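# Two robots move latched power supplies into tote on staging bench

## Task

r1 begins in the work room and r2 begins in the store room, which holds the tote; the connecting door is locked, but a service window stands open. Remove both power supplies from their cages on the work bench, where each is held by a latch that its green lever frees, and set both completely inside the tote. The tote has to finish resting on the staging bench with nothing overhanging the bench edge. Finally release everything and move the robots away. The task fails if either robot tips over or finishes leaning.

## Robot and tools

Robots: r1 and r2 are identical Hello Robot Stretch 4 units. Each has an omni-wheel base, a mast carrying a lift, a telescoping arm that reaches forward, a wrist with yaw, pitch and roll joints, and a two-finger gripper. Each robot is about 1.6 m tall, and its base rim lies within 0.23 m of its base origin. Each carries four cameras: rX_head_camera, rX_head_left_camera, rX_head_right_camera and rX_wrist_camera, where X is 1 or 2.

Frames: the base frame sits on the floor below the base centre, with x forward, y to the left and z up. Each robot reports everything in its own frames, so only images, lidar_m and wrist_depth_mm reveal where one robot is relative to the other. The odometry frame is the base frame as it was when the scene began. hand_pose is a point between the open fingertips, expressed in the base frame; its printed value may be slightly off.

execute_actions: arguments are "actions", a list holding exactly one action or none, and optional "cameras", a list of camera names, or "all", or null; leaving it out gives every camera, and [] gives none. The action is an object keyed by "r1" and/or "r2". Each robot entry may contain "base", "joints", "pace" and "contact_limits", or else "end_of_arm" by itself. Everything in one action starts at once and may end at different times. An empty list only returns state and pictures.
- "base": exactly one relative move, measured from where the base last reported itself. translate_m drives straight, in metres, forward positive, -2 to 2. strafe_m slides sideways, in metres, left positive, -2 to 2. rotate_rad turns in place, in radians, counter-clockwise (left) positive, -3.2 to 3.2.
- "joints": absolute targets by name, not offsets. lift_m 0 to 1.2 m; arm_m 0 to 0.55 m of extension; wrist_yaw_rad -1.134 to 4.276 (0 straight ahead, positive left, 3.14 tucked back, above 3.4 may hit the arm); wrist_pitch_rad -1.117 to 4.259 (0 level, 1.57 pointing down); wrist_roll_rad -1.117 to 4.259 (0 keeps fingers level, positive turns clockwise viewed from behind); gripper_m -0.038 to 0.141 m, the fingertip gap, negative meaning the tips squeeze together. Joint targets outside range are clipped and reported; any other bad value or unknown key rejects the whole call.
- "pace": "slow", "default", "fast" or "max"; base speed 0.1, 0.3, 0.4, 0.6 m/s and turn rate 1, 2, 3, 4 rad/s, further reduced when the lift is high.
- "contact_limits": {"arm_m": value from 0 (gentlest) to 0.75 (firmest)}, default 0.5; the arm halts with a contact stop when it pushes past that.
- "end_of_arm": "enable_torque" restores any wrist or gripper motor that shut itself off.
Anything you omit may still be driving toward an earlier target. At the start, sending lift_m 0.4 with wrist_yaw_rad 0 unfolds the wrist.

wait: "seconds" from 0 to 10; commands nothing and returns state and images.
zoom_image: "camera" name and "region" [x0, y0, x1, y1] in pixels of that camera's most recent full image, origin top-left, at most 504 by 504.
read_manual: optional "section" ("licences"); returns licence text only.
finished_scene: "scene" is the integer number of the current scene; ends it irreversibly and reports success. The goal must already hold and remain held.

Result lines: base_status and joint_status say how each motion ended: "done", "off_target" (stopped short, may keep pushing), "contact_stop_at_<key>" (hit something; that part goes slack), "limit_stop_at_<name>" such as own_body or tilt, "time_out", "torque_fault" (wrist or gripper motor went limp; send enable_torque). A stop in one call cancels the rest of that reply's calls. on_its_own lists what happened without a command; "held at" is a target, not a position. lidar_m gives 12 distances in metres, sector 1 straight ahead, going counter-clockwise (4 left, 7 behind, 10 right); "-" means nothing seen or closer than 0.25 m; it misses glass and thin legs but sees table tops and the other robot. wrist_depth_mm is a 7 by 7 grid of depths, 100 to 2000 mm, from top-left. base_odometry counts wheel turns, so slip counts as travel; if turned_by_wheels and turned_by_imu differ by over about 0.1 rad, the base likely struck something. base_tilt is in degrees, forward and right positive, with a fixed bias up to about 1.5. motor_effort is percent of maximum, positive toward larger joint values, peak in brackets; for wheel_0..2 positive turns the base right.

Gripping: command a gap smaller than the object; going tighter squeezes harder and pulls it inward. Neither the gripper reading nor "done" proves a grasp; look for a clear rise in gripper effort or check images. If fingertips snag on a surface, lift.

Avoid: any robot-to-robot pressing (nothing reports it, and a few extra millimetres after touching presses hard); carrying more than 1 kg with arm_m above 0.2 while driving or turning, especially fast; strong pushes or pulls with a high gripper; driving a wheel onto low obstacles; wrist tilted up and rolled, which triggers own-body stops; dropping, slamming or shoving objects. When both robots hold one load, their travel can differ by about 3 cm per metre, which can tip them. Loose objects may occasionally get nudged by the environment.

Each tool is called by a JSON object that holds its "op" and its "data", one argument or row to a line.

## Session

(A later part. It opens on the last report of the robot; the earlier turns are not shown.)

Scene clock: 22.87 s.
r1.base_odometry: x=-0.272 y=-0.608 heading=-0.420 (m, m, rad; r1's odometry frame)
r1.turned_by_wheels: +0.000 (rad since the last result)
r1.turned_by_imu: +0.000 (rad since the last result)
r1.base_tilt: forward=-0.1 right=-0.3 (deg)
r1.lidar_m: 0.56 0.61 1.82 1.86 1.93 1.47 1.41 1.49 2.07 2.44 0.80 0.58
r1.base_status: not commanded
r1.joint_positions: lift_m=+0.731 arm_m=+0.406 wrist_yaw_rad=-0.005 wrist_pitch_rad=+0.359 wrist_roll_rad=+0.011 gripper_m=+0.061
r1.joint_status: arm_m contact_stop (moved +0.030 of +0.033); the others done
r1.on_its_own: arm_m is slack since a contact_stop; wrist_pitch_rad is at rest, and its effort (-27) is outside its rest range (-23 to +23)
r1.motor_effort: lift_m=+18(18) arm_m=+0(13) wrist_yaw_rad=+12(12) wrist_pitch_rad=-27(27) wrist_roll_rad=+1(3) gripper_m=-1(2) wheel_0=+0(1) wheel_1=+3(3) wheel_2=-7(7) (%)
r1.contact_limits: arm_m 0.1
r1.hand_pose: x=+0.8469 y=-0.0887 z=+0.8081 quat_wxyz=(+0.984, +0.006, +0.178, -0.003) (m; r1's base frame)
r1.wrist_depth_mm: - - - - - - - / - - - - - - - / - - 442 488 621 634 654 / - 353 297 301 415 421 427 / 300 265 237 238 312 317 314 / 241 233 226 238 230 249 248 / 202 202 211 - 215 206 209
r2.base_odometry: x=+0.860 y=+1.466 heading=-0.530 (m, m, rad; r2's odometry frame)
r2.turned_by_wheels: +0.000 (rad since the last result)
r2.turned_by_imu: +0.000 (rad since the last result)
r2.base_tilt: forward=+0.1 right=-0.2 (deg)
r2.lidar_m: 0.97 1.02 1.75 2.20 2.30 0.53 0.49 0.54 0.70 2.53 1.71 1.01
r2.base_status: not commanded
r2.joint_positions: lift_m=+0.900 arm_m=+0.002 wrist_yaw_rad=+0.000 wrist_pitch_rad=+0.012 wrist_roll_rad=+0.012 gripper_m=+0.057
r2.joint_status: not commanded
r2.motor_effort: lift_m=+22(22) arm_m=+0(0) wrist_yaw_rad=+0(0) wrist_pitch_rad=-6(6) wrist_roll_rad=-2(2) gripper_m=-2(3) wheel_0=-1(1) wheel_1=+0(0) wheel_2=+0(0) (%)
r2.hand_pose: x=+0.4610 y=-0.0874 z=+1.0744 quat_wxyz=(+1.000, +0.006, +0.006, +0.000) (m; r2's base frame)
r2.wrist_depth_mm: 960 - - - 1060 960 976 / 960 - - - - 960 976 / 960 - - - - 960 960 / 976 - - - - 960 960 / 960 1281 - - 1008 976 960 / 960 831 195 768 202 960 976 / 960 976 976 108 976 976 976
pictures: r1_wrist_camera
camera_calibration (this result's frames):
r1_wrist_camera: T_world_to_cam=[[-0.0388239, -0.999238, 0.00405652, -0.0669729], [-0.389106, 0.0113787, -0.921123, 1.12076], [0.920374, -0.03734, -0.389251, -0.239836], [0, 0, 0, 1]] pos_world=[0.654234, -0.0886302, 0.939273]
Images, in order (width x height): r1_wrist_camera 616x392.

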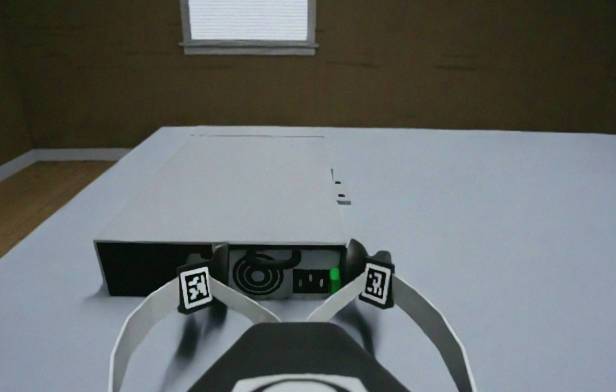

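{"op": "execute_actions", "data": {
  "actions": [
    {"r1":{"joints":{"arm_m":0.385},"pace":"slow"}}
  ],
  "cameras": ["r1_wrist_camera"]
}}

{"op": "execute_actions", "data": {
  "actions": [
    {"r1":{"joints":{"gripper_m":0.04}}}
  ],
  "cameras": ["r1_wrist_camera"]
}}

Scene clock: 24.20 s.
r1.base_odometry: x=-0.272 y=-0.608 heading=-0.420 (m, m, rad; r1's odometry frame)
r1.turned_by_wheels: +0.000 (rad since the last result)
r1.turned_by_imu: +0.001 (rad since the last result)
r1.base_tilt: forward=+0.0 right=-0.3 (deg)
r1.lidar_m: 0.57 2.65 1.81 1.86 1.94 1.46 1.42 1.49 2.08 2.43 0.82 0.59
r1.base_status: not commanded
r1.joint_positions: lift_m=+0.731 arm_m=+0.387 wrist_yaw_rad=+0.000 wrist_pitch_rad=+0.353 wrist_roll_rad=+0.011 gripper_m=+0.061
r1.joint_status: all done
r1.motor_effort: lift_m=+19(19) arm_m=-10(14) wrist_yaw_rad=-1(13) wrist_pitch_rad=-7(27) wrist_roll_rad=+1(2) gripper_m=-2(3) wheel_0=+0(0) wheel_1=+2(3) wheel_2=-2(8) (%)
r1.hand_pose: x=+0.8283 y=-0.0875 z=+0.8098 quat_wxyz=(+0.984, +0.005, +0.175, -0.001) (m; r1's base frame)
r1.wrist_depth_mm: - - - - - - - / - - - - - - - / - - 459 512 640 668 683 / - 384 307 310 427 430 442 / 306 283 255 257 320 319 320 / 245 245 198 243 234 254 253 / 206 204 214 - 217 209 213
r2.base_odometry: x=+0.860 y=+1.466 heading=-0.530 (m, m, rad; r2's odometry frame)
r2.turned_by_wheels: +0.000 (rad since the last result)
r2.turned_by_imu: +0.000 (rad since the last result)
r2.base_tilt: forward=+0.1 right=-0.2 (deg)
r2.lidar_m: 0.97 1.00 1.73 2.20 2.29 0.50 0.50 0.54 0.72 2.51 1.69 1.03
r2.base_status: not commanded
r2.joint_positions: lift_m=+0.900 arm_m=+0.002 wrist_yaw_rad=+0.000 wrist_pitch_rad=+0.012 wrist_roll_rad=+0.012 gripper_m=+0.057
r2.joint_status: not commanded
r2.motor_effort: lift_m=+22(22) arm_m=+0(0) wrist_yaw_rad=+0(0) wrist_pitch_rad=-7(7) wrist_roll_rad=-2(1) gripper_m=-2(1) wheel_0=-1(1) wheel_1=+0(0) wheel_2=+0(0) (%)
r2.hand_pose: x=+0.4610 y=-0.0874 z=+1.0744 quat_wxyz=(+1.000, +0.006, +0.006, +0.000) (m; r2's base frame)
r2.wrist_depth_mm: 960 - - - 1042 960 976 / 960 - - - - 976 960 / 960 - - - - 976 976 / 960 - - - - 976 976 / 960 1281 - - 1008 976 976 / 960 820 195 759 202 976 976 / 976 960 976 108 976 976 976
pictures: r1_wrist_camera
camera_calibration (this result's frames):
r1_wrist_camera: T_world_to_cam=[[-0.0346244, -0.999394, 0.00344238, -0.069517], [-0.383252, 0.0100966, -0.923589, 1.11214], [0.922995, -0.033298, -0.38337, -0.228593], [0, 0, 0, 1]] pos_world=[0.634815, -0.0883156, 0.939768]
Images, in order (width x height): r1_wrist_camera 616x392.

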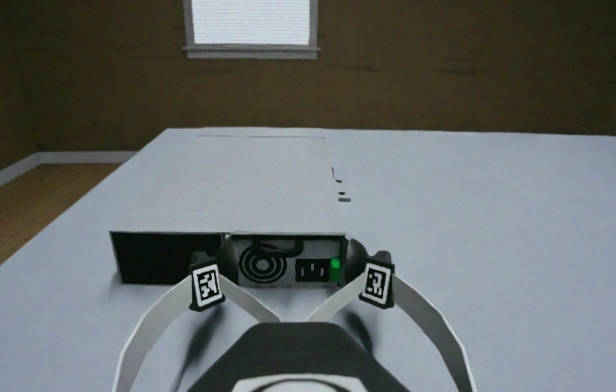

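Scene clock: 25.13 s.
r1.base_odometry: x=-0.272 y=-0.608 heading=-0.420 (m, m, rad; r1's odometry frame)
r1.turned_by_wheels: +0.000 (rad since the last result)
r1.turned_by_imu: +0.000 (rad since the last result)
r1.base_tilt: forward=-0.1 right=-0.3 (deg)
r1.lidar_m: 0.56 2.61 1.80 1.86 1.92 1.47 1.41 1.44 2.09 2.44 0.80 0.58
r1.base_status: not commanded
r1.joint_positions: lift_m=+0.731 arm_m=+0.387 wrist_yaw_rad=+0.000 wrist_pitch_rad=+0.353 wrist_roll_rad=+0.011 gripper_m=+0.040
r1.joint_status: all done
r1.motor_effort: lift_m=+18(18) arm_m=-9(9) wrist_yaw_rad=-2(0) wrist_pitch_rad=-8(8) wrist_roll_rad=-2(1) gripper_m=-2(5) wheel_0=+0(0) wheel_1=+3(3) wheel_2=-2(2) (%)
r1.hand_pose: x=+0.8283 y=-0.0875 z=+0.8098 quat_wxyz=(+0.984, +0.005, +0.175, -0.001) (m; r1's base frame)
r1.wrist_depth_mm: - - - - - - - / - - - - - - - / - - 462 512 654 676 683 / - 387 307 312 427 430 439 / 304 281 255 258 319 320 322 / 243 247 196 235 196 254 254 / 206 204 215 - 218 209 213
r2.base_odometry: x=+0.860 y=+1.466 heading=-0.530 (m, m, rad; r2's odometry frame)
r2.turned_by_wheels: +0.000 (rad since the last result)
r2.turned_by_imu: +0.000 (rad since the last result)
r2.base_tilt: forward=+0.1 right=-0.2 (deg)
r2.lidar_m: 0.95 1.02 1.71 2.20 2.31 0.53 0.48 0.53 0.73 2.52 1.71 1.02
r2.base_status: not commanded
r2.joint_positions: lift_m=+0.900 arm_m=+0.002 wrist_yaw_rad=+0.000 wrist_pitch_rad=+0.012 wrist_roll_rad=+0.012 gripper_m=+0.057
r2.joint_status: not commanded
r2.motor_effort: lift_m=+22(22) arm_m=-1(0) wrist_yaw_rad=+0(0) wrist_pitch_rad=-7(7) wrist_roll_rad=-2(2) gripper_m=-4(3) wheel_0=-1(0) wheel_1=+0(0) wheel_2=+0(0) (%)
r2.hand_pose: x=+0.4610 y=-0.0874 z=+1.0744 quat_wxyz=(+1.000, +0.006, +0.006, +0.000) (m; r2's base frame)
r2.wrist_depth_mm: 960 - - - 1060 960 976 / 960 - - - - 960 960 / 960 - - - - 976 976 / 960 - - - - 976 976 / 960 1255 - - 991 976 960 / 960 831 195 759 202 960 976 / 960 976 960 108 976 976 976
pictures: r1_wrist_camera
camera_calibration (this result's frames):
r1_wrist_camera: T_world_to_cam=[[-0.0346246, -0.999394, 0.00344189, -0.0695165], [-0.383252, 0.0100972, -0.923589, 1.11214], [0.922995, -0.033298, -0.38337, -0.228593], [0, 0, 0, 1]] pos_world=[0.634815, -0.0883156, 0.939768]
Images, in order (width x height): r1_wrist_camera 616x392.

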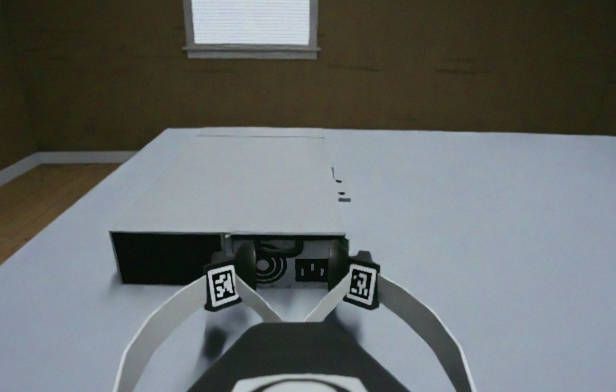

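{"op": "zoom_image", "data": {
  "camera": "r1_wrist_camera",
  "region": [200, 210, 400, 330]
}}

Region (200, 210, 400, 330) of r1_wrist_camera's 616x392 image, scaled by 2.520; it fills the top 302 rows of this view, and the rest is white.

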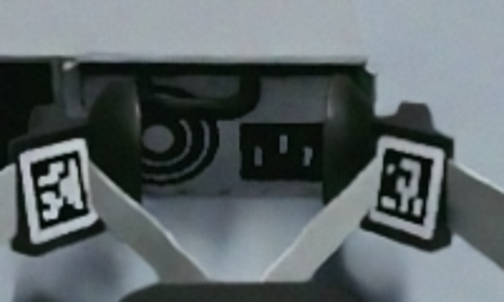

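{"op": "execute_actions", "data": {
  "actions": [
    {"r1":{"joints":{"gripper_m":0.02}}}
  ],
  "cameras": ["r1_wrist_camera"]
}}

{"op": "zoom_image", "data": {
  "camera": "r1_wrist_camera",
  "region": [200, 210, 400, 330]
}}

Scene clock: 29.73 s.
r1.base_odometry: x=-0.272 y=-0.608 heading=-0.420 (m, m, rad; r1's odometry frame)
r1.turned_by_wheels: +0.000 (rad since the last result)
r1.turned_by_imu: +0.000 (rad since the last result)
r1.base_tilt: forward=-0.1 right=-0.4 (deg)
r1.lidar_m: 0.57 2.64 1.81 1.87 1.92 1.48 1.41 1.47 2.06 2.43 0.81 0.59
r1.base_status: not commanded
r1.joint_positions: lift_m=+0.731 arm_m=+0.387 wrist_yaw_rad=+0.000 wrist_pitch_rad=+0.353 wrist_roll_rad=+0.011 gripper_m=+0.020
r1.joint_status: all done
r1.motor_effort: lift_m=+19(18) arm_m=-9(9) wrist_yaw_rad=-4(5) wrist_pitch_rad=-9(8) wrist_roll_rad=+2(1) gripper_m=-4(5) wheel_0=+0(0) wheel_1=+2(2) wheel_2=-2(2) (%)
r1.hand_pose: x=+0.8283 y=-0.0873 z=+0.8098 quat_wxyz=(+0.984, +0.005, +0.175, -0.001) (m; r1's base frame)
r1.wrist_depth_mm: - - - - - - - / - - - - - - - / - - 455 512 647 661 683 / - 387 307 310 424 430 436 / 306 282 258 255 317 322 322 / 245 247 187 208 187 253 253 / 206 199 215 - 210 210 212
r2.base_odometry: x=+0.860 y=+1.466 heading=-0.530 (m, m, rad; r2's odometry frame)
r2.turned_by_wheels: +0.000 (rad since the last result)
r2.turned_by_imu: +0.001 (rad since the last result)
r2.base_tilt: forward=+0.1 right=-0.2 (deg)
r2.lidar_m: 0.94 1.00 1.76 2.19 2.29 0.51 0.49 0.54 0.74 2.53 1.72 1.02
r2.base_status: not commanded
r2.joint_positions: lift_m=+0.900 arm_m=+0.002 wrist_yaw_rad=+0.000 wrist_pitch_rad=+0.012 wrist_roll_rad=+0.012 gripper_m=+0.057
r2.joint_status: not commanded
r2.motor_effort: lift_m=+22(22) arm_m=+0(0) wrist_yaw_rad=+0(0) wrist_pitch_rad=-6(6) wrist_roll_rad=-2(1) gripper_m=-3(2) wheel_0=-1(1) wheel_1=+0(0) wheel_2=+0(0) (%)
r2.hand_pose: x=+0.4610 y=-0.0874 z=+1.0744 quat_wxyz=(+1.000, +0.006, +0.006, +0.000) (m; r2's base frame)
r2.wrist_depth_mm: 960 - - - 1042 976 960 / 960 - - - - 960 960 / 960 - - - - 960 976 / 976 - - - - 960 976 / 960 1281 - - 1008 976 976 / 960 831 195 759 202 976 976 / 960 976 976 108 976 976 976
pictures: r1_wrist_camera
camera_calibration (this result's frames):
r1_wrist_camera: T_world_to_cam=[[-0.0339586, -0.999417, 0.0034416, -0.0698888], [-0.383259, 0.00984206, -0.923589, 1.11213], [0.923016, -0.0326828, -0.38337, -0.228571], [0, 0, 0, 1]] pos_world=[0.634837, -0.0882641, 0.939768]
Images, in order (width x height): r1_wrist_camera 616x392.

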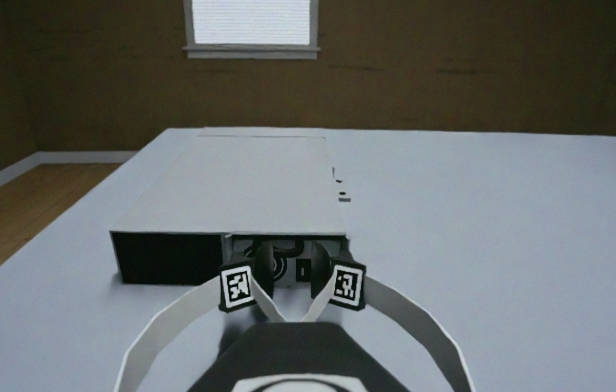

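Region (200, 210, 400, 330) of r1_wrist_camera's 616x392 image, scaled by 2.520; it fills the top 302 rows of this view, and the rest is white.

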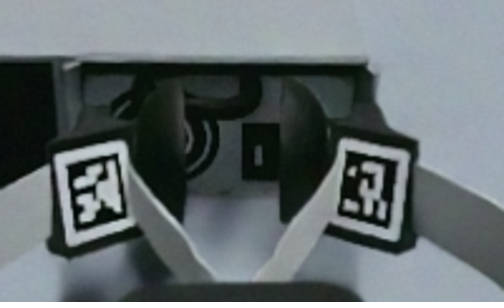

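{"op": "execute_actions", "data": {
  "actions": [
    {"r1":{"joints":{"gripper_m":0.058}}}
  ],
  "cameras": []
}}

{"op": "execute_actions", "data": {
  "actions": [
    {"r1":{"joints":{"arm_m":0.397},"pace":"slow","contact_limits":{"arm_m":0.1}}}
  ],
  "cameras": ["r1_wrist_camera"]
}}

{"op": "execute_actions", "data": {
  "actions": [
    {"r1":{"joints":{"gripper_m":0.045}}}
  ],
  "cameras": ["r1_wrist_camera"]
}}

{"op": "zoom_image", "data": {
  "camera": "r1_wrist_camera",
  "region": [200, 210, 400, 330]
}}

Scene clock: 33.20 s.
r1.base_odometry: x=-0.272 y=-0.608 heading=-0.420 (m, m, rad; r1's odometry frame)
r1.turned_by_wheels: +0.000 (rad since the last result)
r1.turned_by_imu: +0.000 (rad since the last result)
r1.base_tilt: forward=+0.0 right=-0.4 (deg)
r1.lidar_m: 0.55 2.62 1.82 1.85 1.94 1.49 1.42 1.48 2.09 2.43 0.83 0.60
r1.base_status: not commanded
r1.joint_positions: lift_m=+0.731 arm_m=+0.387 wrist_yaw_rad=+0.000 wrist_pitch_rad=+0.353 wrist_roll_rad=+0.011 gripper_m=+0.058
r1.joint_status: all done
r1.motor_effort: lift_m=+18(18) arm_m=-9(9) wrist_yaw_rad=-2(4) wrist_pitch_rad=-9(8) wrist_roll_rad=-2(1) gripper_m=-3(5) wheel_0=+0(1) wheel_1=+2(2) wheel_2=-2(2) (%)
r1.hand_pose: x=+0.8282 y=-0.0875 z=+0.8098 quat_wxyz=(+0.984, +0.005, +0.175, -0.001) (m; r1's base frame)
r1.wrist_depth_mm: - - - - - - - / - - - - - - - / - - 459 512 647 661 683 / - 387 306 310 430 436 436 / 306 282 256 258 320 320 322 / 244 245 199 245 198 254 254 / 206 204 215 - 218 210 213
r2.base_odometry: x=+0.860 y=+1.466 heading=-0.530 (m, m, rad; r2's odometry frame)
r2.turned_by_wheels: +0.000 (rad since the last result)
r2.turned_by_imu: +0.001 (rad since the last result)
r2.base_tilt: forward=+0.1 right=-0.2 (deg)
r2.lidar_m: 0.97 1.01 1.74 2.20 2.30 0.54 0.47 0.48 0.77 2.52 1.73 1.03
r2.base_status: not commanded
r2.joint_positions: lift_m=+0.900 arm_m=+0.002 wrist_yaw_rad=+0.000 wrist_pitch_rad=+0.012 wrist_roll_rad=+0.012 gripper_m=+0.057
r2.joint_status: not commanded
r2.motor_effort: lift_m=+22(22) arm_m=+0(0) wrist_yaw_rad=+0(0) wrist_pitch_rad=-6(7) wrist_roll_rad=-3(1) gripper_m=-3(3) wheel_0=-1(1) wheel_1=+0(1) wheel_2=+0(0) (%)
r2.hand_pose: x=+0.4610 y=-0.0874 z=+1.0744 quat_wxyz=(+1.000, +0.006, +0.006, +0.000) (m; r2's base frame)
r2.wrist_depth_mm: 960 - - - 1060 976 960 / 960 - - - - 960 976 / 960 - - - - 960 960 / 976 - - - - 976 960 / 976 1281 - - 991 976 976 / 960 831 195 759 202 976 976 / 976 976 976 108 960 960 976
pictures: none
No camera images: the call's "cameras" was empty. Leave "cameras" out to get every camera's image.

Scene clock: 34.17 s.
r1.base_odometry: x=-0.272 y=-0.608 heading=-0.420 (m, m, rad; r1's odometry frame)
r1.turned_by_wheels: +0.000 (rad since the last result)
r1.turned_by_imu: +0.000 (rad since the last result)
r1.base_tilt: forward=-0.1 right=-0.3 (deg)
r1.lidar_m: 0.57 2.65 1.81 1.86 1.93 1.47 1.41 1.49 2.08 2.45 0.81 0.58
r1.base_status: not commanded
r1.joint_positions: lift_m=+0.731 arm_m=+0.395 wrist_yaw_rad=+0.000 wrist_pitch_rad=+0.352 wrist_roll_rad=+0.011 gripper_m=+0.058
r1.joint_status: all done
r1.motor_effort: lift_m=+18(18) arm_m=+9(11) wrist_yaw_rad=-1(2) wrist_pitch_rad=-8(7) wrist_roll_rad=-2(1) gripper_m=-1(3) wheel_0=+0(0) wheel_1=+2(2) wheel_2=-2(2) (%)
r1.contact_limits: arm_m 0.1
r1.hand_pose: x=+0.8370 y=-0.0875 z=+0.8098 quat_wxyz=(+0.984, +0.005, +0.175, -0.001) (m; r1's base frame)
r1.wrist_depth_mm: - - - - - - - / - - - - - - - / - - 466 580 640 654 676 / - 384 304 310 430 433 436 / 306 281 245 249 319 320 322 / 244 245 198 244 198 255 253 / 205 204 215 - 218 210 213
r2.base_odometry: x=+0.860 y=+1.466 heading=-0.530 (m, m, rad; r2's odometry frame)
r2.turned_by_wheels: +0.000 (rad since the last result)
r2.turned_by_imu: +0.000 (rad since the last result)
r2.base_tilt: forward=+0.1 right=-0.2 (deg)
r2.lidar_m: 0.94 1.02 1.74 2.18 2.27 0.55 0.50 0.52 0.75 2.52 1.71 1.01
r2.base_status: not commanded
r2.joint_positions: lift_m=+0.900 arm_m=+0.002 wrist_yaw_rad=+0.000 wrist_pitch_rad=+0.012 wrist_roll_rad=+0.012 gripper_m=+0.057
r2.joint_status: not commanded
r2.motor_effort: lift_m=+22(22) arm_m=-1(1) wrist_yaw_rad=+0(0) wrist_pitch_rad=-6(7) wrist_roll_rad=-3(1) gripper_m=-2(2) wheel_0=-1(1) wheel_1=-1(0) wheel_2=-1(0) (%)
r2.hand_pose: x=+0.4610 y=-0.0874 z=+1.0744 quat_wxyz=(+1.000, +0.006, +0.006, +0.000) (m; r2's base frame)
r2.wrist_depth_mm: 960 - - - 1060 960 960 / 960 - - - - 976 976 / 960 - - - - 976 960 / 960 - - - - 976 976 / 960 1255 - - 1008 976 960 / 960 831 195 768 202 976 976 / 976 960 960 108 976 976 960
pictures: r1_wrist_camera
camera_calibration (this result's frames):
r1_wrist_camera: T_world_to_cam=[[-0.0345479, -0.999397, 0.00343782, -0.0692556], [-0.383213, 0.0100701, -0.923605, 1.11547], [0.923014, -0.033226, -0.38333, -0.236654], [0, 0, 0, 1]] pos_world=[0.643503, -0.0883097, 0.939771]
Images, in order (width x height): r1_wrist_camera 616x392.

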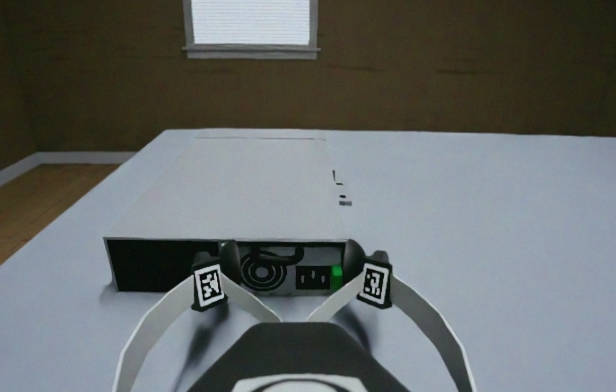

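Scene clock: 34.97 s.
r1.base_odometry: x=-0.272 y=-0.608 heading=-0.420 (m, m, rad; r1's odometry frame)
r1.turned_by_wheels: +0.000 (rad since the last result)
r1.turned_by_imu: +0.000 (rad since the last result)
r1.base_tilt: forward=+0.0 right=-0.3 (deg)
r1.lidar_m: 0.57 0.63 1.81 1.86 1.94 1.45 1.41 1.50 2.07 2.43 0.81 0.60
r1.base_status: not commanded
r1.joint_positions: lift_m=+0.731 arm_m=+0.395 wrist_yaw_rad=-0.005 wrist_pitch_rad=+0.353 wrist_roll_rad=+0.011 gripper_m=+0.045
r1.joint_status: all done
r1.motor_effort: lift_m=+18(18) arm_m=+9(9) wrist_yaw_rad=+13(12) wrist_pitch_rad=-8(8) wrist_roll_rad=-1(2) gripper_m=-4(7) wheel_0=-2(2) wheel_1=+0(2) wheel_2=-3(3) (%)
r1.hand_pose: x=+0.8366 y=-0.0888 z=+0.8098 quat_wxyz=(+0.984, +0.006, +0.175, -0.003) (m; r1's base frame)
r1.wrist_depth_mm: - - - - - - - / - - - - - - - / - - 459 574 640 668 683 / - 362 306 329 427 430 439 / 306 281 244 250 317 324 322 / 243 244 198 247 200 253 253 / 206 204 214 - 217 210 212
r2.base_odometry: x=+0.860 y=+1.466 heading=-0.530 (m, m, rad; r2's odometry frame)
r2.turned_by_wheels: +0.000 (rad since the last result)
r2.turned_by_imu: +0.000 (rad since the last result)
r2.base_tilt: forward=+0.1 right=-0.2 (deg)
r2.lidar_m: 0.96 1.01 1.70 2.19 2.28 0.52 0.50 0.54 0.75 2.50 1.68 1.03
r2.base_status: not commanded
r2.joint_positions: lift_m=+0.900 arm_m=+0.002 wrist_yaw_rad=+0.000 wrist_pitch_rad=+0.012 wrist_roll_rad=+0.012 gripper_m=+0.057
r2.joint_status: not commanded
r2.motor_effort: lift_m=+22(22) arm_m=+0(0) wrist_yaw_rad=+0(0) wrist_pitch_rad=-7(6) wrist_roll_rad=-2(2) gripper_m=-2(2) wheel_0=-1(1) wheel_1=-1(1) wheel_2=+0(0) (%)
r2.hand_pose: x=+0.4610 y=-0.0874 z=+1.0744 quat_wxyz=(+1.000, +0.006, +0.006, +0.000) (m; r2's base frame)
r2.wrist_depth_mm: 960 - - - 1060 960 960 / 960 - - - - 960 960 / 960 - - - - 976 960 / 976 - - - - 976 976 / 960 1281 - - 1008 976 960 / 960 831 195 759 202 976 960 / 976 976 960 108 976 976 960
pictures: r1_wrist_camera
camera_calibration (this result's frames):
r1_wrist_camera: T_world_to_cam=[[-0.0393532, -0.99922, 0.00323857, -0.0663533], [-0.383188, 0.012098, -0.923591, 1.11546], [0.922831, -0.0375872, -0.383366, -0.236518], [0, 0, 0, 1]] pos_world=[0.643085, -0.0886864, 0.939768]
Images, in order (width x height): r1_wrist_camera 616x392.

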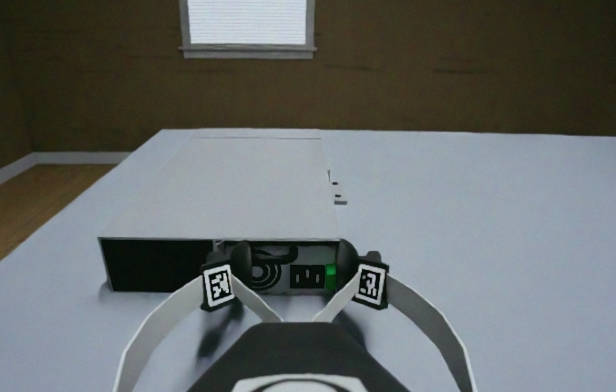

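Region (200, 210, 400, 330) of r1_wrist_camera's 616x392 image, scaled by 2.520; it fills the top 302 rows of this view, and the rest is white.

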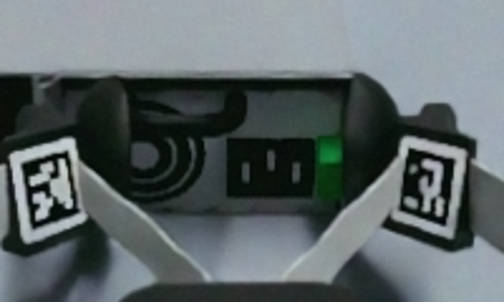

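{"op": "execute_actions", "data": {
  "actions": [
    {"r1":{"joints":{"gripper_m":0.03,"arm_m":0.402},"pace":"slow","contact_limits":{"arm_m":0.15}}}
  ],
  "cameras": ["r1_wrist_camera"]
}}

{"op": "zoom_image", "data": {
  "camera": "r1_wrist_camera",
  "region": [200, 210, 400, 330]
}}

Scene clock: 36.07 s.
r1.base_odometry: x=-0.272 y=-0.608 heading=-0.421 (m, m, rad; r1's odometry frame)
r1.turned_by_wheels: +0.000 (rad since the last result)
r1.turned_by_imu: +0.000 (rad since the last result)
r1.base_tilt: forward=-0.1 right=-0.3 (deg)
r1.lidar_m: 0.56 0.59 1.81 1.86 1.94 1.48 1.41 1.48 2.05 2.43 0.81 0.58
r1.base_status: not commanded
r1.joint_positions: lift_m=+0.731 arm_m=+0.400 wrist_yaw_rad=-0.009 wrist_pitch_rad=+0.355 wrist_roll_rad=+0.011 gripper_m=+0.030
r1.joint_status: all done
r1.on_its_own: wrist_yaw_rad is at rest, and its effort (+24) is outside its rest range (-13 to +13)
r1.motor_effort: lift_m=+18(18) arm_m=+14(12) wrist_yaw_rad=+24(26) wrist_pitch_rad=-17(16) wrist_roll_rad=+0(0) gripper_m=-12(13) wheel_0=-1(2) wheel_1=+0(1) wheel_2=-7(6) (%)
r1.contact_limits: arm_m 0.15
r1.hand_pose: x=+0.8402 y=-0.0898 z=+0.8090 quat_wxyz=(+0.984, +0.006, +0.177, -0.005) (m; r1's base frame)
r1.wrist_depth_mm: - - - - - - - / - - - - - - - / - - 449 500 634 647 668 / - 345 303 325 424 427 436 / 303 272 242 247 315 315 317 / 242 236 192 243 193 252 253 / 204 200 213 - 216 208 212
r2.base_odometry: x=+0.860 y=+1.466 heading=-0.530 (m, m, rad; r2's odometry frame)
r2.turned_by_wheels: +0.000 (rad since the last result)
r2.turned_by_imu: +0.000 (rad since the last result)
r2.base_tilt: forward=+0.2 right=-0.2 (deg)
r2.lidar_m: 0.95 1.01 1.73 2.18 2.30 0.52 0.48 0.52 0.72 2.51 1.72 1.01
r2.base_status: not commanded
r2.joint_positions: lift_m=+0.900 arm_m=+0.002 wrist_yaw_rad=+0.000 wrist_pitch_rad=+0.012 wrist_roll_rad=+0.012 gripper_m=+0.057
r2.joint_status: not commanded
r2.motor_effort: lift_m=+21(22) arm_m=+0(0) wrist_yaw_rad=+0(0) wrist_pitch_rad=-6(7) wrist_roll_rad=-2(2) gripper_m=-2(3) wheel_0=+0(1) wheel_1=+0(0) wheel_2=+0(0) (%)
r2.hand_pose: x=+0.4610 y=-0.0874 z=+1.0744 quat_wxyz=(+1.000, +0.006, +0.006, +0.000) (m; r2's base frame)
r2.wrist_depth_mm: 960 - - - 1060 960 976 / 960 - - - - 960 960 / 960 - - - - 960 976 / 976 - - - - 960 976 / 976 1281 - - 991 960 976 / 960 831 195 768 202 976 960 / 960 960 960 108 976 960 960
pictures: r1_wrist_camera
camera_calibration (this result's frames):
r1_wrist_camera: T_world_to_cam=[[-0.0432784, -0.999058, 0.00320683, -0.0639178], [-0.38586, 0.0137542, -0.922455, 1.11759], [0.921542, -0.0411597, -0.386092, -0.237224], [0, 0, 0, 1]] pos_world=[0.647078, -0.0889932, 0.93954]
Images, in order (width x height): r1_wrist_camera 616x392.

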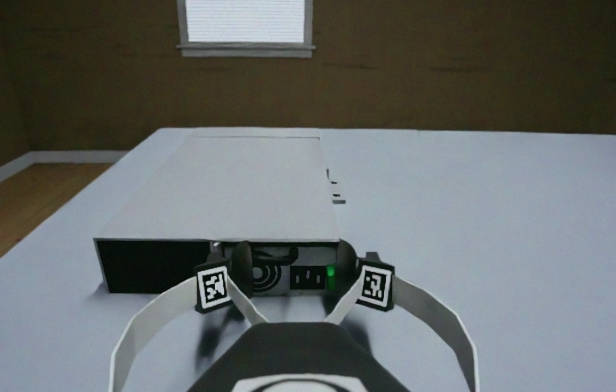

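Region (200, 210, 400, 330) of r1_wrist_camera's 616x392 image, scaled by 2.520; it fills the top 302 rows of this view, and the rest is white.

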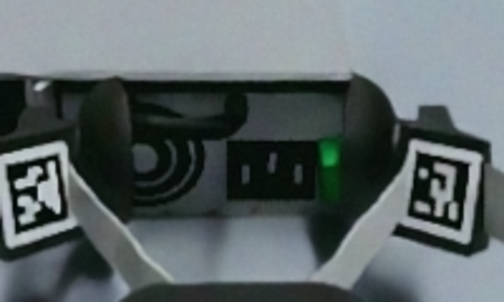

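{"op": "execute_actions", "data": {
  "actions": [
    {"r1":{"joints":{"arm_m":0.393},"pace":"slow","contact_limits":{"arm_m":0.3}}}
  ],
  "cameras": ["r1_wrist_camera"]
}}

{"op": "zoom_image", "data": {
  "camera": "r1_wrist_camera",
  "region": [200, 210, 400, 330]
}}

Scene clock: 37.13 s.
r1.base_odometry: x=-0.272 y=-0.608 heading=-0.420 (m, m, rad; r1's odometry frame)
r1.turned_by_wheels: +0.001 (rad since the last result)
r1.turned_by_imu: +0.001 (rad since the last result)
r1.base_tilt: forward=+0.0 right=-0.4 (deg)
r1.lidar_m: 0.56 2.62 1.83 1.85 1.94 1.48 1.39 1.48 2.09 2.43 0.80 0.58
r1.base_status: not commanded
r1.joint_positions: lift_m=+0.731 arm_m=+0.395 wrist_yaw_rad=+0.001 wrist_pitch_rad=+0.352 wrist_roll_rad=+0.012 gripper_m=+0.030
r1.joint_status: all done
r1.motor_effort: lift_m=+18(18) arm_m=-10(14) wrist_yaw_rad=-5(23) wrist_pitch_rad=-6(16) wrist_roll_rad=+0(1) gripper_m=-7(13) wheel_0=+0(2) wheel_1=+1(2) wheel_2=-1(7) (%)
r1.contact_limits: arm_m 0.3
r1.hand_pose: x=+0.8365 y=-0.0872 z=+0.8098 quat_wxyz=(+0.985, +0.006, +0.175, -0.001) (m; r1's base frame)
r1.wrist_depth_mm: - - - - - - - / - - - - - - - / - - 459 574 661 661 683 / - 384 306 310 427 433 436 / 306 281 246 249 319 320 320 / 245 247 193 244 194 254 253 / 206 201 214 - 216 209 213
r2.base_odometry: x=+0.860 y=+1.466 heading=-0.530 (m, m, rad; r2's odometry frame)
r2.turned_by_wheels: +0.000 (rad since the last result)
r2.turned_by_imu: +0.000 (rad since the last result)
r2.base_tilt: forward=+0.2 right=-0.2 (deg)
r2.lidar_m: 0.96 1.00 1.74 2.20 2.28 0.54 0.48 0.52 0.74 2.51 1.70 1.02
r2.base_status: not commanded
r2.joint_positions: lift_m=+0.900 arm_m=+0.002 wrist_yaw_rad=+0.000 wrist_pitch_rad=+0.012 wrist_roll_rad=+0.012 gripper_m=+0.057
r2.joint_status: not commanded
r2.motor_effort: lift_m=+22(22) arm_m=+0(0) wrist_yaw_rad=+0(0) wrist_pitch_rad=-7(6) wrist_roll_rad=-2(2) gripper_m=-3(2) wheel_0=-1(1) wheel_1=+0(1) wheel_2=+0(0) (%)
r2.hand_pose: x=+0.4610 y=-0.0874 z=+1.0744 quat_wxyz=(+1.000, +0.006, +0.006, +0.000) (m; r2's base frame)
r2.wrist_depth_mm: 960 - - - 1060 960 976 / 960 - - - - 976 960 / 960 - - - - 960 960 / 960 - - - - 976 976 / 960 1281 - - 991 976 960 / 960 831 195 759 202 976 960 / 960 960 960 108 960 976 960
pictures: r1_wrist_camera
camera_calibration (this result's frames):
r1_wrist_camera: T_world_to_cam=[[-0.0337024, -0.999427, 0.00303788, -0.0693882], [-0.383093, 0.010111, -0.923655, 1.11528], [0.923095, -0.0322931, -0.383214, -0.236314], [0, 0, 0, 1]] pos_world=[0.643055, -0.0882563, 0.939781]
Images, in order (width x height): r1_wrist_camera 616x392.

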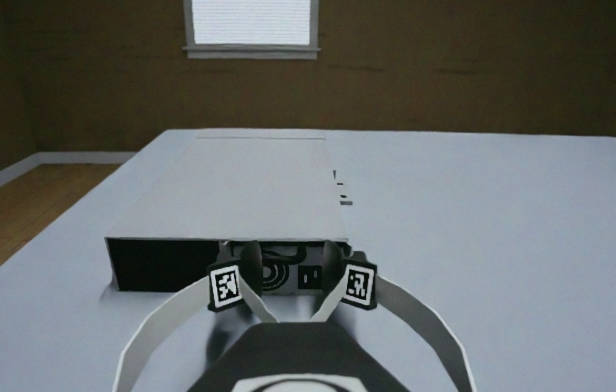

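Region (200, 210, 400, 330) of r1_wrist_camera's 616x392 image, scaled by 2.520; it fills the top 302 rows of this view, and the rest is white.

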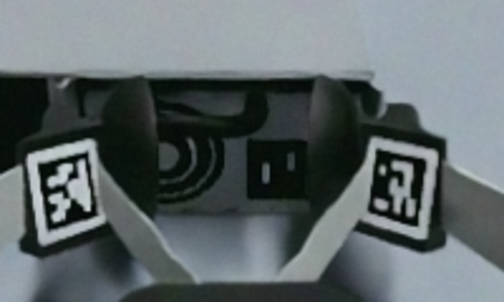

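{"op": "execute_actions", "data": {
  "actions": [
    {"r1":{"joints":{"arm_m":0.406},"pace":"slow","contact_limits":{"arm_m":0.15}}}
  ],
  "cameras": ["r1_wrist_camera"]
}}

{"op": "zoom_image", "data": {
  "camera": "r1_wrist_camera",
  "region": [200, 210, 400, 330]
}}

Scene clock: 38.30 s.
r1.base_odometry: x=-0.272 y=-0.608 heading=-0.420 (m, m, rad; r1's odometry frame)
r1.turned_by_wheels: +0.000 (rad since the last result)
r1.turned_by_imu: +0.000 (rad since the last result)
r1.base_tilt: forward=-0.1 right=-0.4 (deg)
r1.lidar_m: 0.56 2.65 1.80 1.85 1.92 1.48 1.41 1.49 2.07 2.43 0.80 0.58
r1.base_status: not commanded
r1.joint_positions: lift_m=+0.731 arm_m=+0.403 wrist_yaw_rad=-0.003 wrist_pitch_rad=+0.357 wrist_roll_rad=+0.012 gripper_m=+0.030
r1.joint_status: all done
r1.motor_effort: lift_m=+18(19) arm_m=+15(15) wrist_yaw_rad=+9(8) wrist_pitch_rad=-21(19) wrist_roll_rad=+0(2) gripper_m=-5(8) wheel_0=+2(2) wheel_1=+3(3) wheel_2=-4(4) (%)
r1.contact_limits: arm_m 0.15
r1.hand_pose: x=+0.8443 y=-0.0884 z=+0.8087 quat_wxyz=(+0.984, +0.006, +0.177, -0.003) (m; r1's base frame)
r1.wrist_depth_mm: - - - - - - - / - - - - - - - / - - 445 496 634 654 661 / - 382 301 306 418 427 427 / 300 262 237 241 315 315 317 / 242 243 196 240 194 251 251 / 204 202 213 - 216 207 211
r2.base_odometry: x=+0.860 y=+1.466 heading=-0.530 (m, m, rad; r2's odometry frame)
r2.turned_by_wheels: +0.000 (rad since the last result)
r2.turned_by_imu: +0.000 (rad since the last result)
r2.base_tilt: forward=+0.1 right=-0.2 (deg)
r2.lidar_m: 0.96 1.02 1.72 2.18 2.31 0.52 0.47 0.52 0.71 2.53 1.73 1.02
r2.base_status: not commanded
r2.joint_positions: lift_m=+0.900 arm_m=+0.002 wrist_yaw_rad=+0.000 wrist_pitch_rad=+0.012 wrist_roll_rad=+0.012 gripper_m=+0.057
r2.joint_status: not commanded
r2.motor_effort: lift_m=+21(22) arm_m=-1(0) wrist_yaw_rad=+0(0) wrist_pitch_rad=-6(7) wrist_roll_rad=-2(1) gripper_m=-3(3) wheel_0=-1(1) wheel_1=+0(1) wheel_2=+0(0) (%)
r2.hand_pose: x=+0.4610 y=-0.0874 z=+1.0744 quat_wxyz=(+1.000, +0.006, +0.006, +0.000) (m; r2's base frame)
r2.wrist_depth_mm: 960 - - - 1060 976 960 / 960 - - - - 976 976 / 960 - - - - 960 976 / 976 - - - - 976 960 / 960 1308 - - 1008 976 976 / 960 831 194 768 202 960 976 / 960 960 960 108 960 976 976
pictures: r1_wrist_camera
camera_calibration (this result's frames):
r1_wrist_camera: T_world_to_cam=[[-0.0379737, -0.999274, 0.00318524, -0.0667805], [-0.386959, 0.011766, -0.922022, 1.11929], [0.921315, -0.0362452, -0.387125, -0.239644], [0, 0, 0, 1]] pos_world=[0.651373, -0.0885875, 0.939453]
Images, in order (width x height): r1_wrist_camera 616x392.

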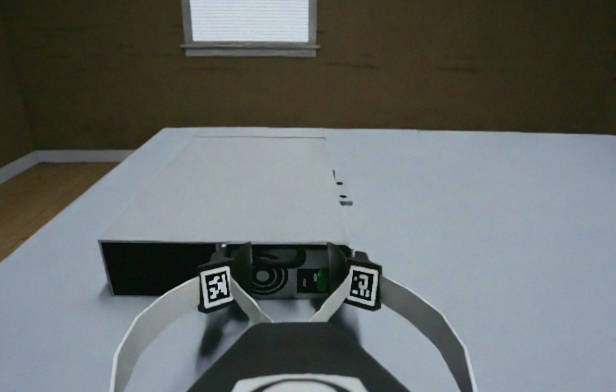

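Region (200, 210, 400, 330) of r1_wrist_camera's 616x392 image, scaled by 2.520; it fills the top 302 rows of this view, and the rest is white.

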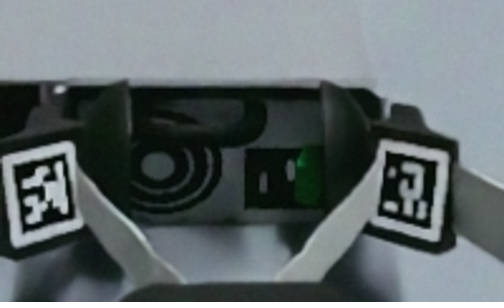

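Lever is now pressed. Squeeze harder, then pull.

{"op": "execute_actions", "data": {
  "actions": [
    {"r1":{"joints":{"gripper_m":0.005},"pace":"slow"}}
  ],
  "cameras": ["r1_wrist_camera"]
}}

{"op": "zoom_image", "data": {
  "camera": "r1_wrist_camera",
  "region": [200, 210, 400, 330]
}}

Scene clock: 40.90 s.
r1.base_odometry: x=-0.272 y=-0.608 heading=-0.420 (m, m, rad; r1's odometry frame)
r1.turned_by_wheels: +0.000 (rad since the last result)
r1.turned_by_imu: +0.001 (rad since the last result)
r1.base_tilt: forward=+0.0 right=-0.4 (deg)
r1.lidar_m: 0.55 2.63 1.80 1.86 1.92 1.49 1.40 1.48 2.06 2.43 0.80 0.56
r1.base_status: not commanded
r1.joint_positions: lift_m=+0.731 arm_m=+0.404 wrist_yaw_rad=+0.003 wrist_pitch_rad=+0.356 wrist_roll_rad=+0.011 gripper_m=+0.006
r1.joint_status: all done
r1.motor_effort: lift_m=+20(19) arm_m=+8(15) wrist_yaw_rad=-11(10) wrist_pitch_rad=-18(19) wrist_roll_rad=-1(2) gripper_m=-22(20) wheel_0=+2(2) wheel_1=+3(3) wheel_2=+0(4) (%)
r1.hand_pose: x=+0.8461 y=-0.0866 z=+0.8088 quat_wxyz=(+0.984, +0.005, +0.177, +0.001) (m; r1's base frame)
r1.wrist_depth_mm: - - - - - - - / - - - - - - - / - - 442 492 627 640 654 / - 377 300 303 415 421 427 / 300 273 237 238 314 314 312 / 239 233 190 239 188 250 249 / 202 202 212 - 215 206 210
r2.base_odometry: x=+0.860 y=+1.466 heading=-0.530 (m, m, rad; r2's odometry frame)
r2.turned_by_wheels: +0.000 (rad since the last result)
r2.turned_by_imu: +0.001 (rad since the last result)
r2.base_tilt: forward=+0.2 right=-0.2 (deg)
r2.lidar_m: 0.98 0.99 1.73 2.19 2.29 0.53 0.49 0.55 0.72 2.53 1.74 1.01
r2.base_status: not commanded
r2.joint_positions: lift_m=+0.900 arm_m=+0.002 wrist_yaw_rad=+0.000 wrist_pitch_rad=+0.012 wrist_roll_rad=+0.012 gripper_m=+0.057
r2.joint_status: not commanded
r2.motor_effort: lift_m=+22(22) arm_m=-1(0) wrist_yaw_rad=+0(0) wrist_pitch_rad=-6(7) wrist_roll_rad=-1(0) gripper_m=-3(4) wheel_0=-1(1) wheel_1=+0(0) wheel_2=+0(0) (%)
r2.hand_pose: x=+0.4610 y=-0.0874 z=+1.0744 quat_wxyz=(+1.000, +0.006, +0.006, +0.000) (m; r2's base frame)
r2.wrist_depth_mm: 960 - - - 1060 960 960 / 960 - - - - 976 976 / 976 - - - - 976 976 / 960 - - - - 976 976 / 960 1281 - - 1008 960 960 / 960 842 195 759 202 960 960 / 960 960 991 108 960 976 976
pictures: r1_wrist_camera
camera_calibration (this result's frames):
r1_wrist_camera: T_world_to_cam=[[-0.0312632, -0.999505, 0.00345369, -0.0708444], [-0.386362, 0.00889797, -0.922304, 1.11953], [0.921817, -0.0301686, -0.386449, -0.241579], [0, 0, 0, 1]] pos_world=[0.65302, -0.0880589, 0.939431]
Images, in order (width x height): r1_wrist_camera 616x392.

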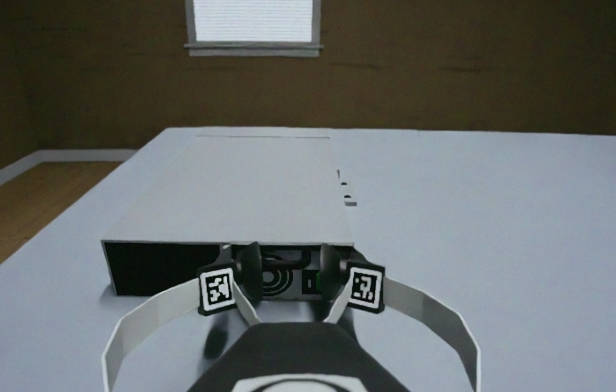

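Region (200, 210, 400, 330) of r1_wrist_camera's 616x392 image, scaled by 2.520; it fills the top 302 rows of this view, and the rest is white.

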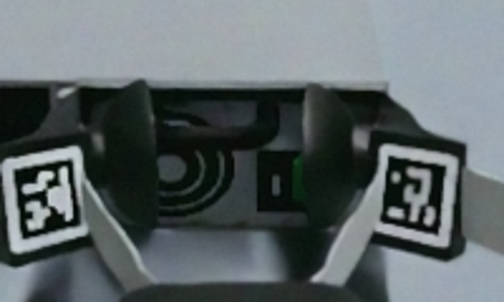

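{"op": "execute_actions", "data": {
  "actions": [
    {"r1":{"joints":{"arm_m":0.416},"pace":"slow","contact_limits":{"arm_m":0.2}}}
  ],
  "cameras": ["r1_wrist_camera"]
}}

{"op": "zoom_image", "data": {
  "camera": "r1_wrist_camera",
  "region": [200, 210, 400, 330]
}}

Scene clock: 41.97 s.
r1.base_odometry: x=-0.272 y=-0.608 heading=-0.420 (m, m, rad; r1's odometry frame)
r1.turned_by_wheels: +0.000 (rad since the last result)
r1.turned_by_imu: +0.000 (rad since the last result)
r1.base_tilt: forward=-0.1 right=-0.4 (deg)
r1.lidar_m: 0.56 2.65 1.80 1.86 1.93 1.47 1.41 1.47 2.09 2.42 0.82 0.60
r1.base_status: not commanded
r1.joint_positions: lift_m=+0.731 arm_m=+0.412 wrist_yaw_rad=-0.006 wrist_pitch_rad=+0.361 wrist_roll_rad=+0.011 gripper_m=+0.005
r1.joint_status: arm_m contact_stop (moved +0.008 of +0.012)
r1.on_its_own: arm_m is slack since a contact_stop; wrist_yaw_rad is at rest, and its effort (+15) is outside its rest range (-13 to +13); wrist_pitch_rad is at rest, and its effort (-32) is outside its rest range (-23 to +23)
r1.motor_effort: lift_m=+20(19) arm_m=+0(19) wrist_yaw_rad=+15(16) wrist_pitch_rad=-32(33) wrist_roll_rad=+3(2) gripper_m=-15(23) wheel_0=+5(5) wheel_1=+5(5) wheel_2=-7(7) (%)
r1.contact_limits: arm_m 0.2
r1.hand_pose: x=+0.8524 y=-0.0890 z=+0.8074 quat_wxyz=(+0.984, +0.006, +0.179, -0.004) (m; r1's base frame)
r1.wrist_depth_mm: - - - - - - - / - - - - - - - / - - 439 484 615 627 647 / - 351 296 298 413 418 421 / 297 262 234 236 310 312 314 / 239 224 200 237 191 248 249 / 202 202 210 - 213 206 208
r2.base_odometry: x=+0.860 y=+1.466 heading=-0.530 (m, m, rad; r2's odometry frame)
r2.turned_by_wheels: +0.000 (rad since the last result)
r2.turned_by_imu: +0.000 (rad since the last result)
r2.base_tilt: forward=+0.1 right=-0.2 (deg)
r2.lidar_m: 0.96 1.01 1.73 2.20 2.26 0.53 0.49 0.52 0.76 2.51 1.71 1.01
r2.base_status: not commanded
r2.joint_positions: lift_m=+0.900 arm_m=+0.002 wrist_yaw_rad=+0.000 wrist_pitch_rad=+0.012 wrist_roll_rad=+0.012 gripper_m=+0.057
r2.joint_status: not commanded
r2.motor_effort: lift_m=+22(22) arm_m=+0(0) wrist_yaw_rad=+0(0) wrist_pitch_rad=-7(6) wrist_roll_rad=-2(2) gripper_m=-3(2) wheel_0=-1(1) wheel_1=-1(0) wheel_2=+0(0) (%)
r2.hand_pose: x=+0.4610 y=-0.0874 z=+1.0744 quat_wxyz=(+1.000, +0.006, +0.006, +0.000) (m; r2's base frame)
r2.wrist_depth_mm: 960 - - - 1078 960 976 / 976 - - - - 976 976 / 960 - - - - 960 960 / 960 - - - - 960 976 / 960 1281 - - 1008 960 960 / 960 820 195 759 202 976 976 / 960 960 976 108 960 976 976
pictures: r1_wrist_camera
camera_calibration (this result's frames):
r1_wrist_camera: T_world_to_cam=[[-0.0398664, -0.999196, 0.00420162, -0.066272], [-0.390984, 0.0117297, -0.920323, 1.1233], [0.919534, -0.0383327, -0.391137, -0.242994], [0, 0, 0, 1]] pos_world=[0.659992, -0.0887093, 0.939035]
Images, in order (width x height): r1_wrist_camera 616x392.

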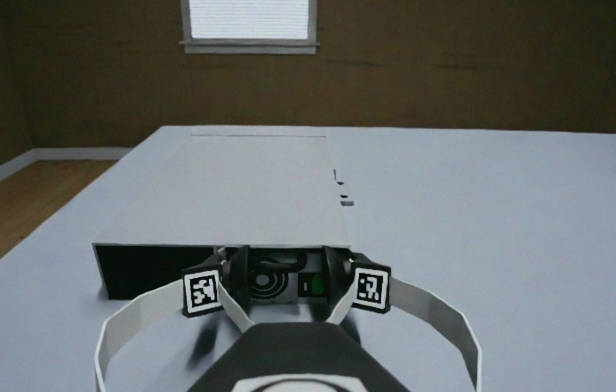

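Region (200, 210, 400, 330) of r1_wrist_camera's 616x392 image, scaled by 2.520; it fills the top 302 rows of this view, and the rest is white.

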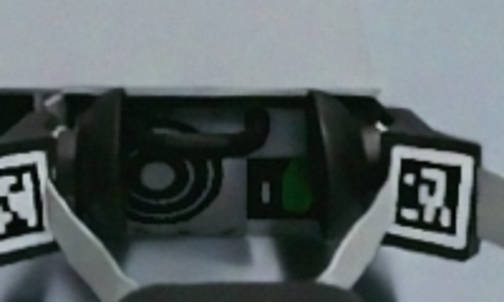

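{"op": "execute_actions", "data": {
  "actions": [
    {"r1":{"joints":{"arm_m":0.385},"pace":"slow"}}
  ],
  "cameras": ["r1_wrist_camera"]
}}

Scene clock: 43.37 s.
r1.base_odometry: x=-0.272 y=-0.608 heading=-0.420 (m, m, rad; r1's odometry frame)
r1.turned_by_wheels: +0.000 (rad since the last result)
r1.turned_by_imu: +0.000 (rad since the last result)
r1.base_tilt: forward=+0.0 right=-0.3 (deg)
r1.lidar_m: 0.55 2.64 1.80 1.85 1.93 1.48 1.40 1.49 2.08 2.42 0.80 0.59
r1.base_status: not commanded
r1.joint_positions: lift_m=+0.731 arm_m=+0.387 wrist_yaw_rad=+0.000 wrist_pitch_rad=+0.352 wrist_roll_rad=+0.011 gripper_m=+0.005
r1.joint_status: all done
r1.motor_effort: lift_m=+19(19) arm_m=-9(13) wrist_yaw_rad=-2(29) wrist_pitch_rad=-6(32) wrist_roll_rad=+0(3) gripper_m=-3(22) wheel_0=+0(5) wheel_1=+1(5) wheel_2=-1(7) (%)
r1.hand_pose: x=+0.8284 y=-0.0874 z=+0.8099 quat_wxyz=(+0.985, +0.005, +0.175, -0.001) (m; r1's base frame)
r1.wrist_depth_mm: - - - - - - - / - - - - - - - / - - 459 512 654 676 691 / - 387 306 310 427 430 439 / 306 283 258 254 320 322 322 / 244 248 187 190 234 254 254 / 206 200 215 - 210 210 212
r2.base_odometry: x=+0.860 y=+1.466 heading=-0.530 (m, m, rad; r2's odometry frame)
r2.turned_by_wheels: +0.000 (rad since the last result)
r2.turned_by_imu: +0.000 (rad since the last result)
r2.base_tilt: forward=+0.1 right=-0.2 (deg)
r2.lidar_m: 0.95 1.02 1.75 2.19 2.29 0.49 0.48 0.51 0.75 2.50 1.70 1.01
r2.base_status: not commanded
r2.joint_positions: lift_m=+0.900 arm_m=+0.002 wrist_yaw_rad=+0.000 wrist_pitch_rad=+0.012 wrist_roll_rad=+0.012 gripper_m=+0.057
r2.joint_status: not commanded
r2.motor_effort: lift_m=+22(22) arm_m=-1(0) wrist_yaw_rad=+0(0) wrist_pitch_rad=-7(6) wrist_roll_rad=-1(3) gripper_m=-3(3) wheel_0=-1(1) wheel_1=-1(1) wheel_2=+0(0) (%)
r2.hand_pose: x=+0.4610 y=-0.0874 z=+1.0744 quat_wxyz=(+1.000, +0.006, +0.006, +0.000) (m; r2's base frame)
r2.wrist_depth_mm: 960 - - - 1042 976 960 / 976 - - - - 960 960 / 960 - - - - 960 976 / 960 - - - - 976 960 / 960 1281 - - 991 976 976 / 976 820 195 768 202 960 976 / 960 960 976 108 960 976 976
pictures: r1_wrist_camera
camera_calibration (this result's frames):
r1_wrist_camera: T_world_to_cam=[[-0.0341729, -0.99941, 0.00341194, -0.0697408], [-0.382522, 0.00992548, -0.923893, 1.11192], [0.923314, -0.0328772, -0.382636, -0.229474], [0, 0, 0, 1]] pos_world=[0.634829, -0.0882805, 0.939733]
Images, in order (width x height): r1_wrist_camera 616x392.

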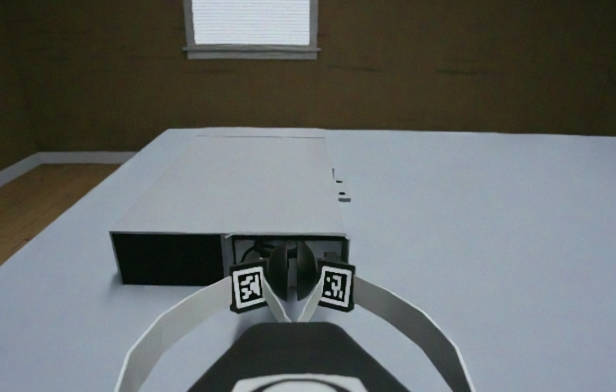

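{"op": "execute_actions", "data": {
  "actions": [
    {"r1":{"joints":{"lift_m":0.98,"gripper_m":0.07,"arm_m":0.37},"pace":"fast"}}
  ],
  "cameras": []
}}

{"op": "execute_actions", "data": {
  "actions": [
    {"r1":{"base":{"translate_m":0.25},"joints":{"wrist_pitch_rad":1.5}}}
  ],
  "cameras": ["r1_wrist_camera","r1_head_camera"]
}}

Scene clock: 45.47 s.
r1.base_odometry: x=-0.272 y=-0.608 heading=-0.420 (m, m, rad; r1's odometry frame)
r1.turned_by_wheels: +0.000 (rad since the last result)
r1.turned_by_imu: +0.000 (rad since the last result)
r1.base_tilt: forward=-0.1 right=-0.4 (deg)
r1.lidar_m: 0.55 2.61 1.81 1.86 1.94 1.47 1.40 1.50 2.08 2.43 0.81 0.59
r1.base_status: not commanded
r1.joint_positions: lift_m=+0.980 arm_m=+0.372 wrist_yaw_rad=+0.000 wrist_pitch_rad=+0.352 wrist_roll_rad=+0.011 gripper_m=+0.070
r1.joint_status: all done
r1.motor_effort: lift_m=+23(25) arm_m=-9(9) wrist_yaw_rad=-2(2) wrist_pitch_rad=-6(7) wrist_roll_rad=+0(0) gripper_m=-3(2) wheel_0=+0(1) wheel_1=+1(1) wheel_2=+0(0) (%)
r1.hand_pose: x=+0.8133 y=-0.0874 z=+1.0586 quat_wxyz=(+0.985, +0.005, +0.175, -0.001) (m; r1's base frame)
r1.wrist_depth_mm: - - - - - - - / - - - - - - - / - - - - - - - / - - - - - - - / - - 723 768 750 778 778 / 1661 1576 500 549 202 615 621 / 1366 517 484 - 535 508 517
r2.base_odometry: x=+0.860 y=+1.466 heading=-0.530 (m, m, rad; r2's odometry frame)
r2.turned_by_wheels: +0.000 (rad since the last result)
r2.turned_by_imu: +0.001 (rad since the last result)
r2.base_tilt: forward=+0.1 right=-0.3 (deg)
r2.lidar_m: 0.96 1.02 1.73 2.21 2.31 0.52 0.47 0.55 0.72 2.52 1.67 1.02
r2.base_status: not commanded
r2.joint_positions: lift_m=+0.900 arm_m=+0.002 wrist_yaw_rad=+0.000 wrist_pitch_rad=+0.012 wrist_roll_rad=+0.012 gripper_m=+0.057
r2.joint_status: not commanded
r2.motor_effort: lift_m=+22(22) arm_m=+0(0) wrist_yaw_rad=+0(0) wrist_pitch_rad=-7(7) wrist_roll_rad=-1(2) gripper_m=-2(2) wheel_0=-1(1) wheel_1=+0(1) wheel_2=+0(0) (%)
r2.hand_pose: x=+0.4610 y=-0.0874 z=+1.0744 quat_wxyz=(+1.000, +0.006, +0.006, +0.000) (m; r2's base frame)
r2.wrist_depth_mm: 960 - - - 1060 960 960 / 976 - - - - 960 976 / 976 - - - - 960 960 / 976 - - - - 976 960 / 976 1281 - - 1008 960 976 / 960 831 195 759 202 976 976 / 960 960 960 108 976 976 976
pictures: none
No camera images: the call's "cameras" was empty. Leave "cameras" out to get every camera's image.

Scene clock: 47.73 s.
r1.base_odometry: x=-0.043 y=-0.710 heading=-0.420 (m, m, rad; r1's odometry frame)
r1.turned_by_wheels: +0.000 (rad since the last result)
r1.turned_by_imu: +0.001 (rad since the last result)
r1.base_tilt: forward=-0.1 right=-0.3 (deg)
r1.lidar_m: 0.31 0.33 1.73 1.85 1.93 1.73 1.66 1.75 2.44 1.22 0.45 0.33
r1.base_status: done
r1.joint_positions: lift_m=+0.980 arm_m=+0.372 wrist_yaw_rad=+0.000 wrist_pitch_rad=+1.500 wrist_roll_rad=+0.011 gripper_m=+0.070
r1.joint_status: all done
r1.motor_effort: lift_m=+22(22) arm_m=-9(9) wrist_yaw_rad=-2(1) wrist_pitch_rad=-1(0) wrist_roll_rad=+0(1) gripper_m=-3(1) wheel_0=+0(5) wheel_1=+0(1) wheel_2=+1(8) (%)
r1.hand_pose: x=+0.5629 y=-0.0874 z=+0.8703 quat_wxyz=(+0.732, +0.004, +0.682, -0.004) (m; r1's base frame)
r1.wrist_depth_mm: 322 327 286 289 338 342 345 / 327 283 285 289 340 342 345 / 322 282 285 287 336 342 343 / 324 325 330 293 336 342 345 / 320 325 330 332 340 342 347 / 324 327 329 334 203 343 345 / 322 325 329 - 338 342 347
r2.base_odometry: x=+0.860 y=+1.466 heading=-0.530 (m, m, rad; r2's odometry frame)
r2.turned_by_wheels: +0.000 (rad since the last result)
r2.turned_by_imu: +0.001 (rad since the last result)
r2.base_tilt: forward=+0.2 right=-0.2 (deg)
r2.lidar_m: 0.96 1.01 1.71 2.20 2.29 0.52 0.51 0.53 0.75 2.51 1.73 1.02
r2.base_status: not commanded
r2.joint_positions: lift_m=+0.900 arm_m=+0.002 wrist_yaw_rad=+0.000 wrist_pitch_rad=+0.012 wrist_roll_rad=+0.012 gripper_m=+0.057
r2.joint_status: not commanded
r2.motor_effort: lift_m=+22(22) arm_m=+0(0) wrist_yaw_rad=+0(0) wrist_pitch_rad=-7(7) wrist_roll_rad=-1(2) gripper_m=-3(3) wheel_0=-1(1) wheel_1=+0(0) wheel_2=+0(0) (%)
r2.hand_pose: x=+0.4610 y=-0.0874 z=+1.0744 quat_wxyz=(+1.000, +0.006, +0.006, +0.000) (m; r2's base frame)
r2.wrist_depth_mm: 960 - - - 1060 960 976 / 960 - - - - 976 960 / 960 - - - - 976 960 / 976 - - - - 960 960 / 960 1255 - - 991 976 976 / 976 831 195 759 202 976 960 / 976 976 960 108 960 960 976
pictures: r1_head_camera, r1_wrist_camera
camera_calibration (this result's frames):
r1_wrist_camera: T_world_to_cam=[[-0.0111104, -0.999402, 0.0327301, -0.117568], [-0.999493, 0.0101228, -0.0301867, 0.635696], [0.0298374, -0.0330488, -0.999008, 1.07811], [0, 0, 0, 1]] pos_world=[0.601899, -0.0883022, 1.10008]
Images, in order (width x height): r1_head_camera 420x560, r1_wrist_camera 616x392.

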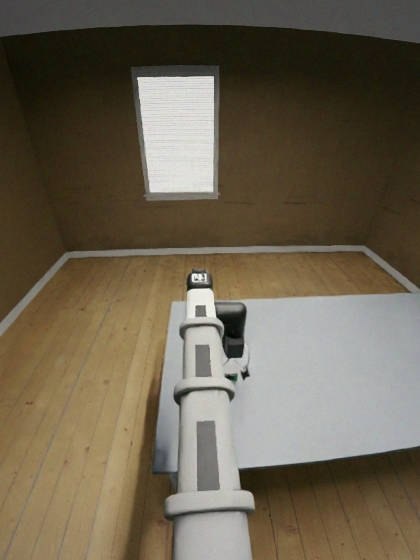

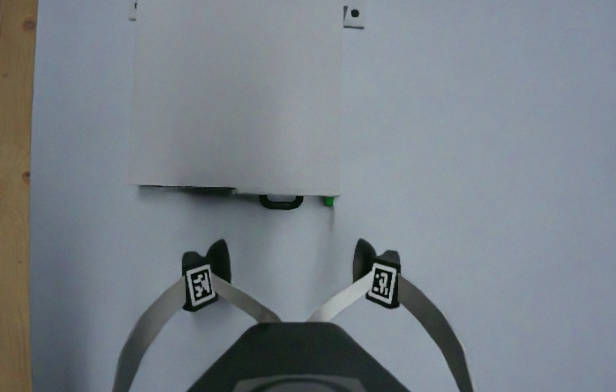

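{"op": "zoom_image", "data": {
  "camera": "r1_wrist_camera",
  "region": [210, 160, 370, 260]
}}

Region (210, 160, 370, 260) of r1_wrist_camera's 616x392 image, scaled by 3.150; it fills the top 315 rows of this view, and the rest is white.

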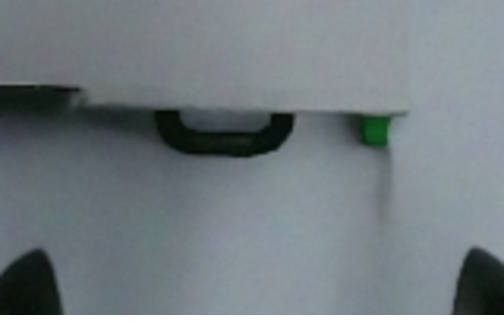

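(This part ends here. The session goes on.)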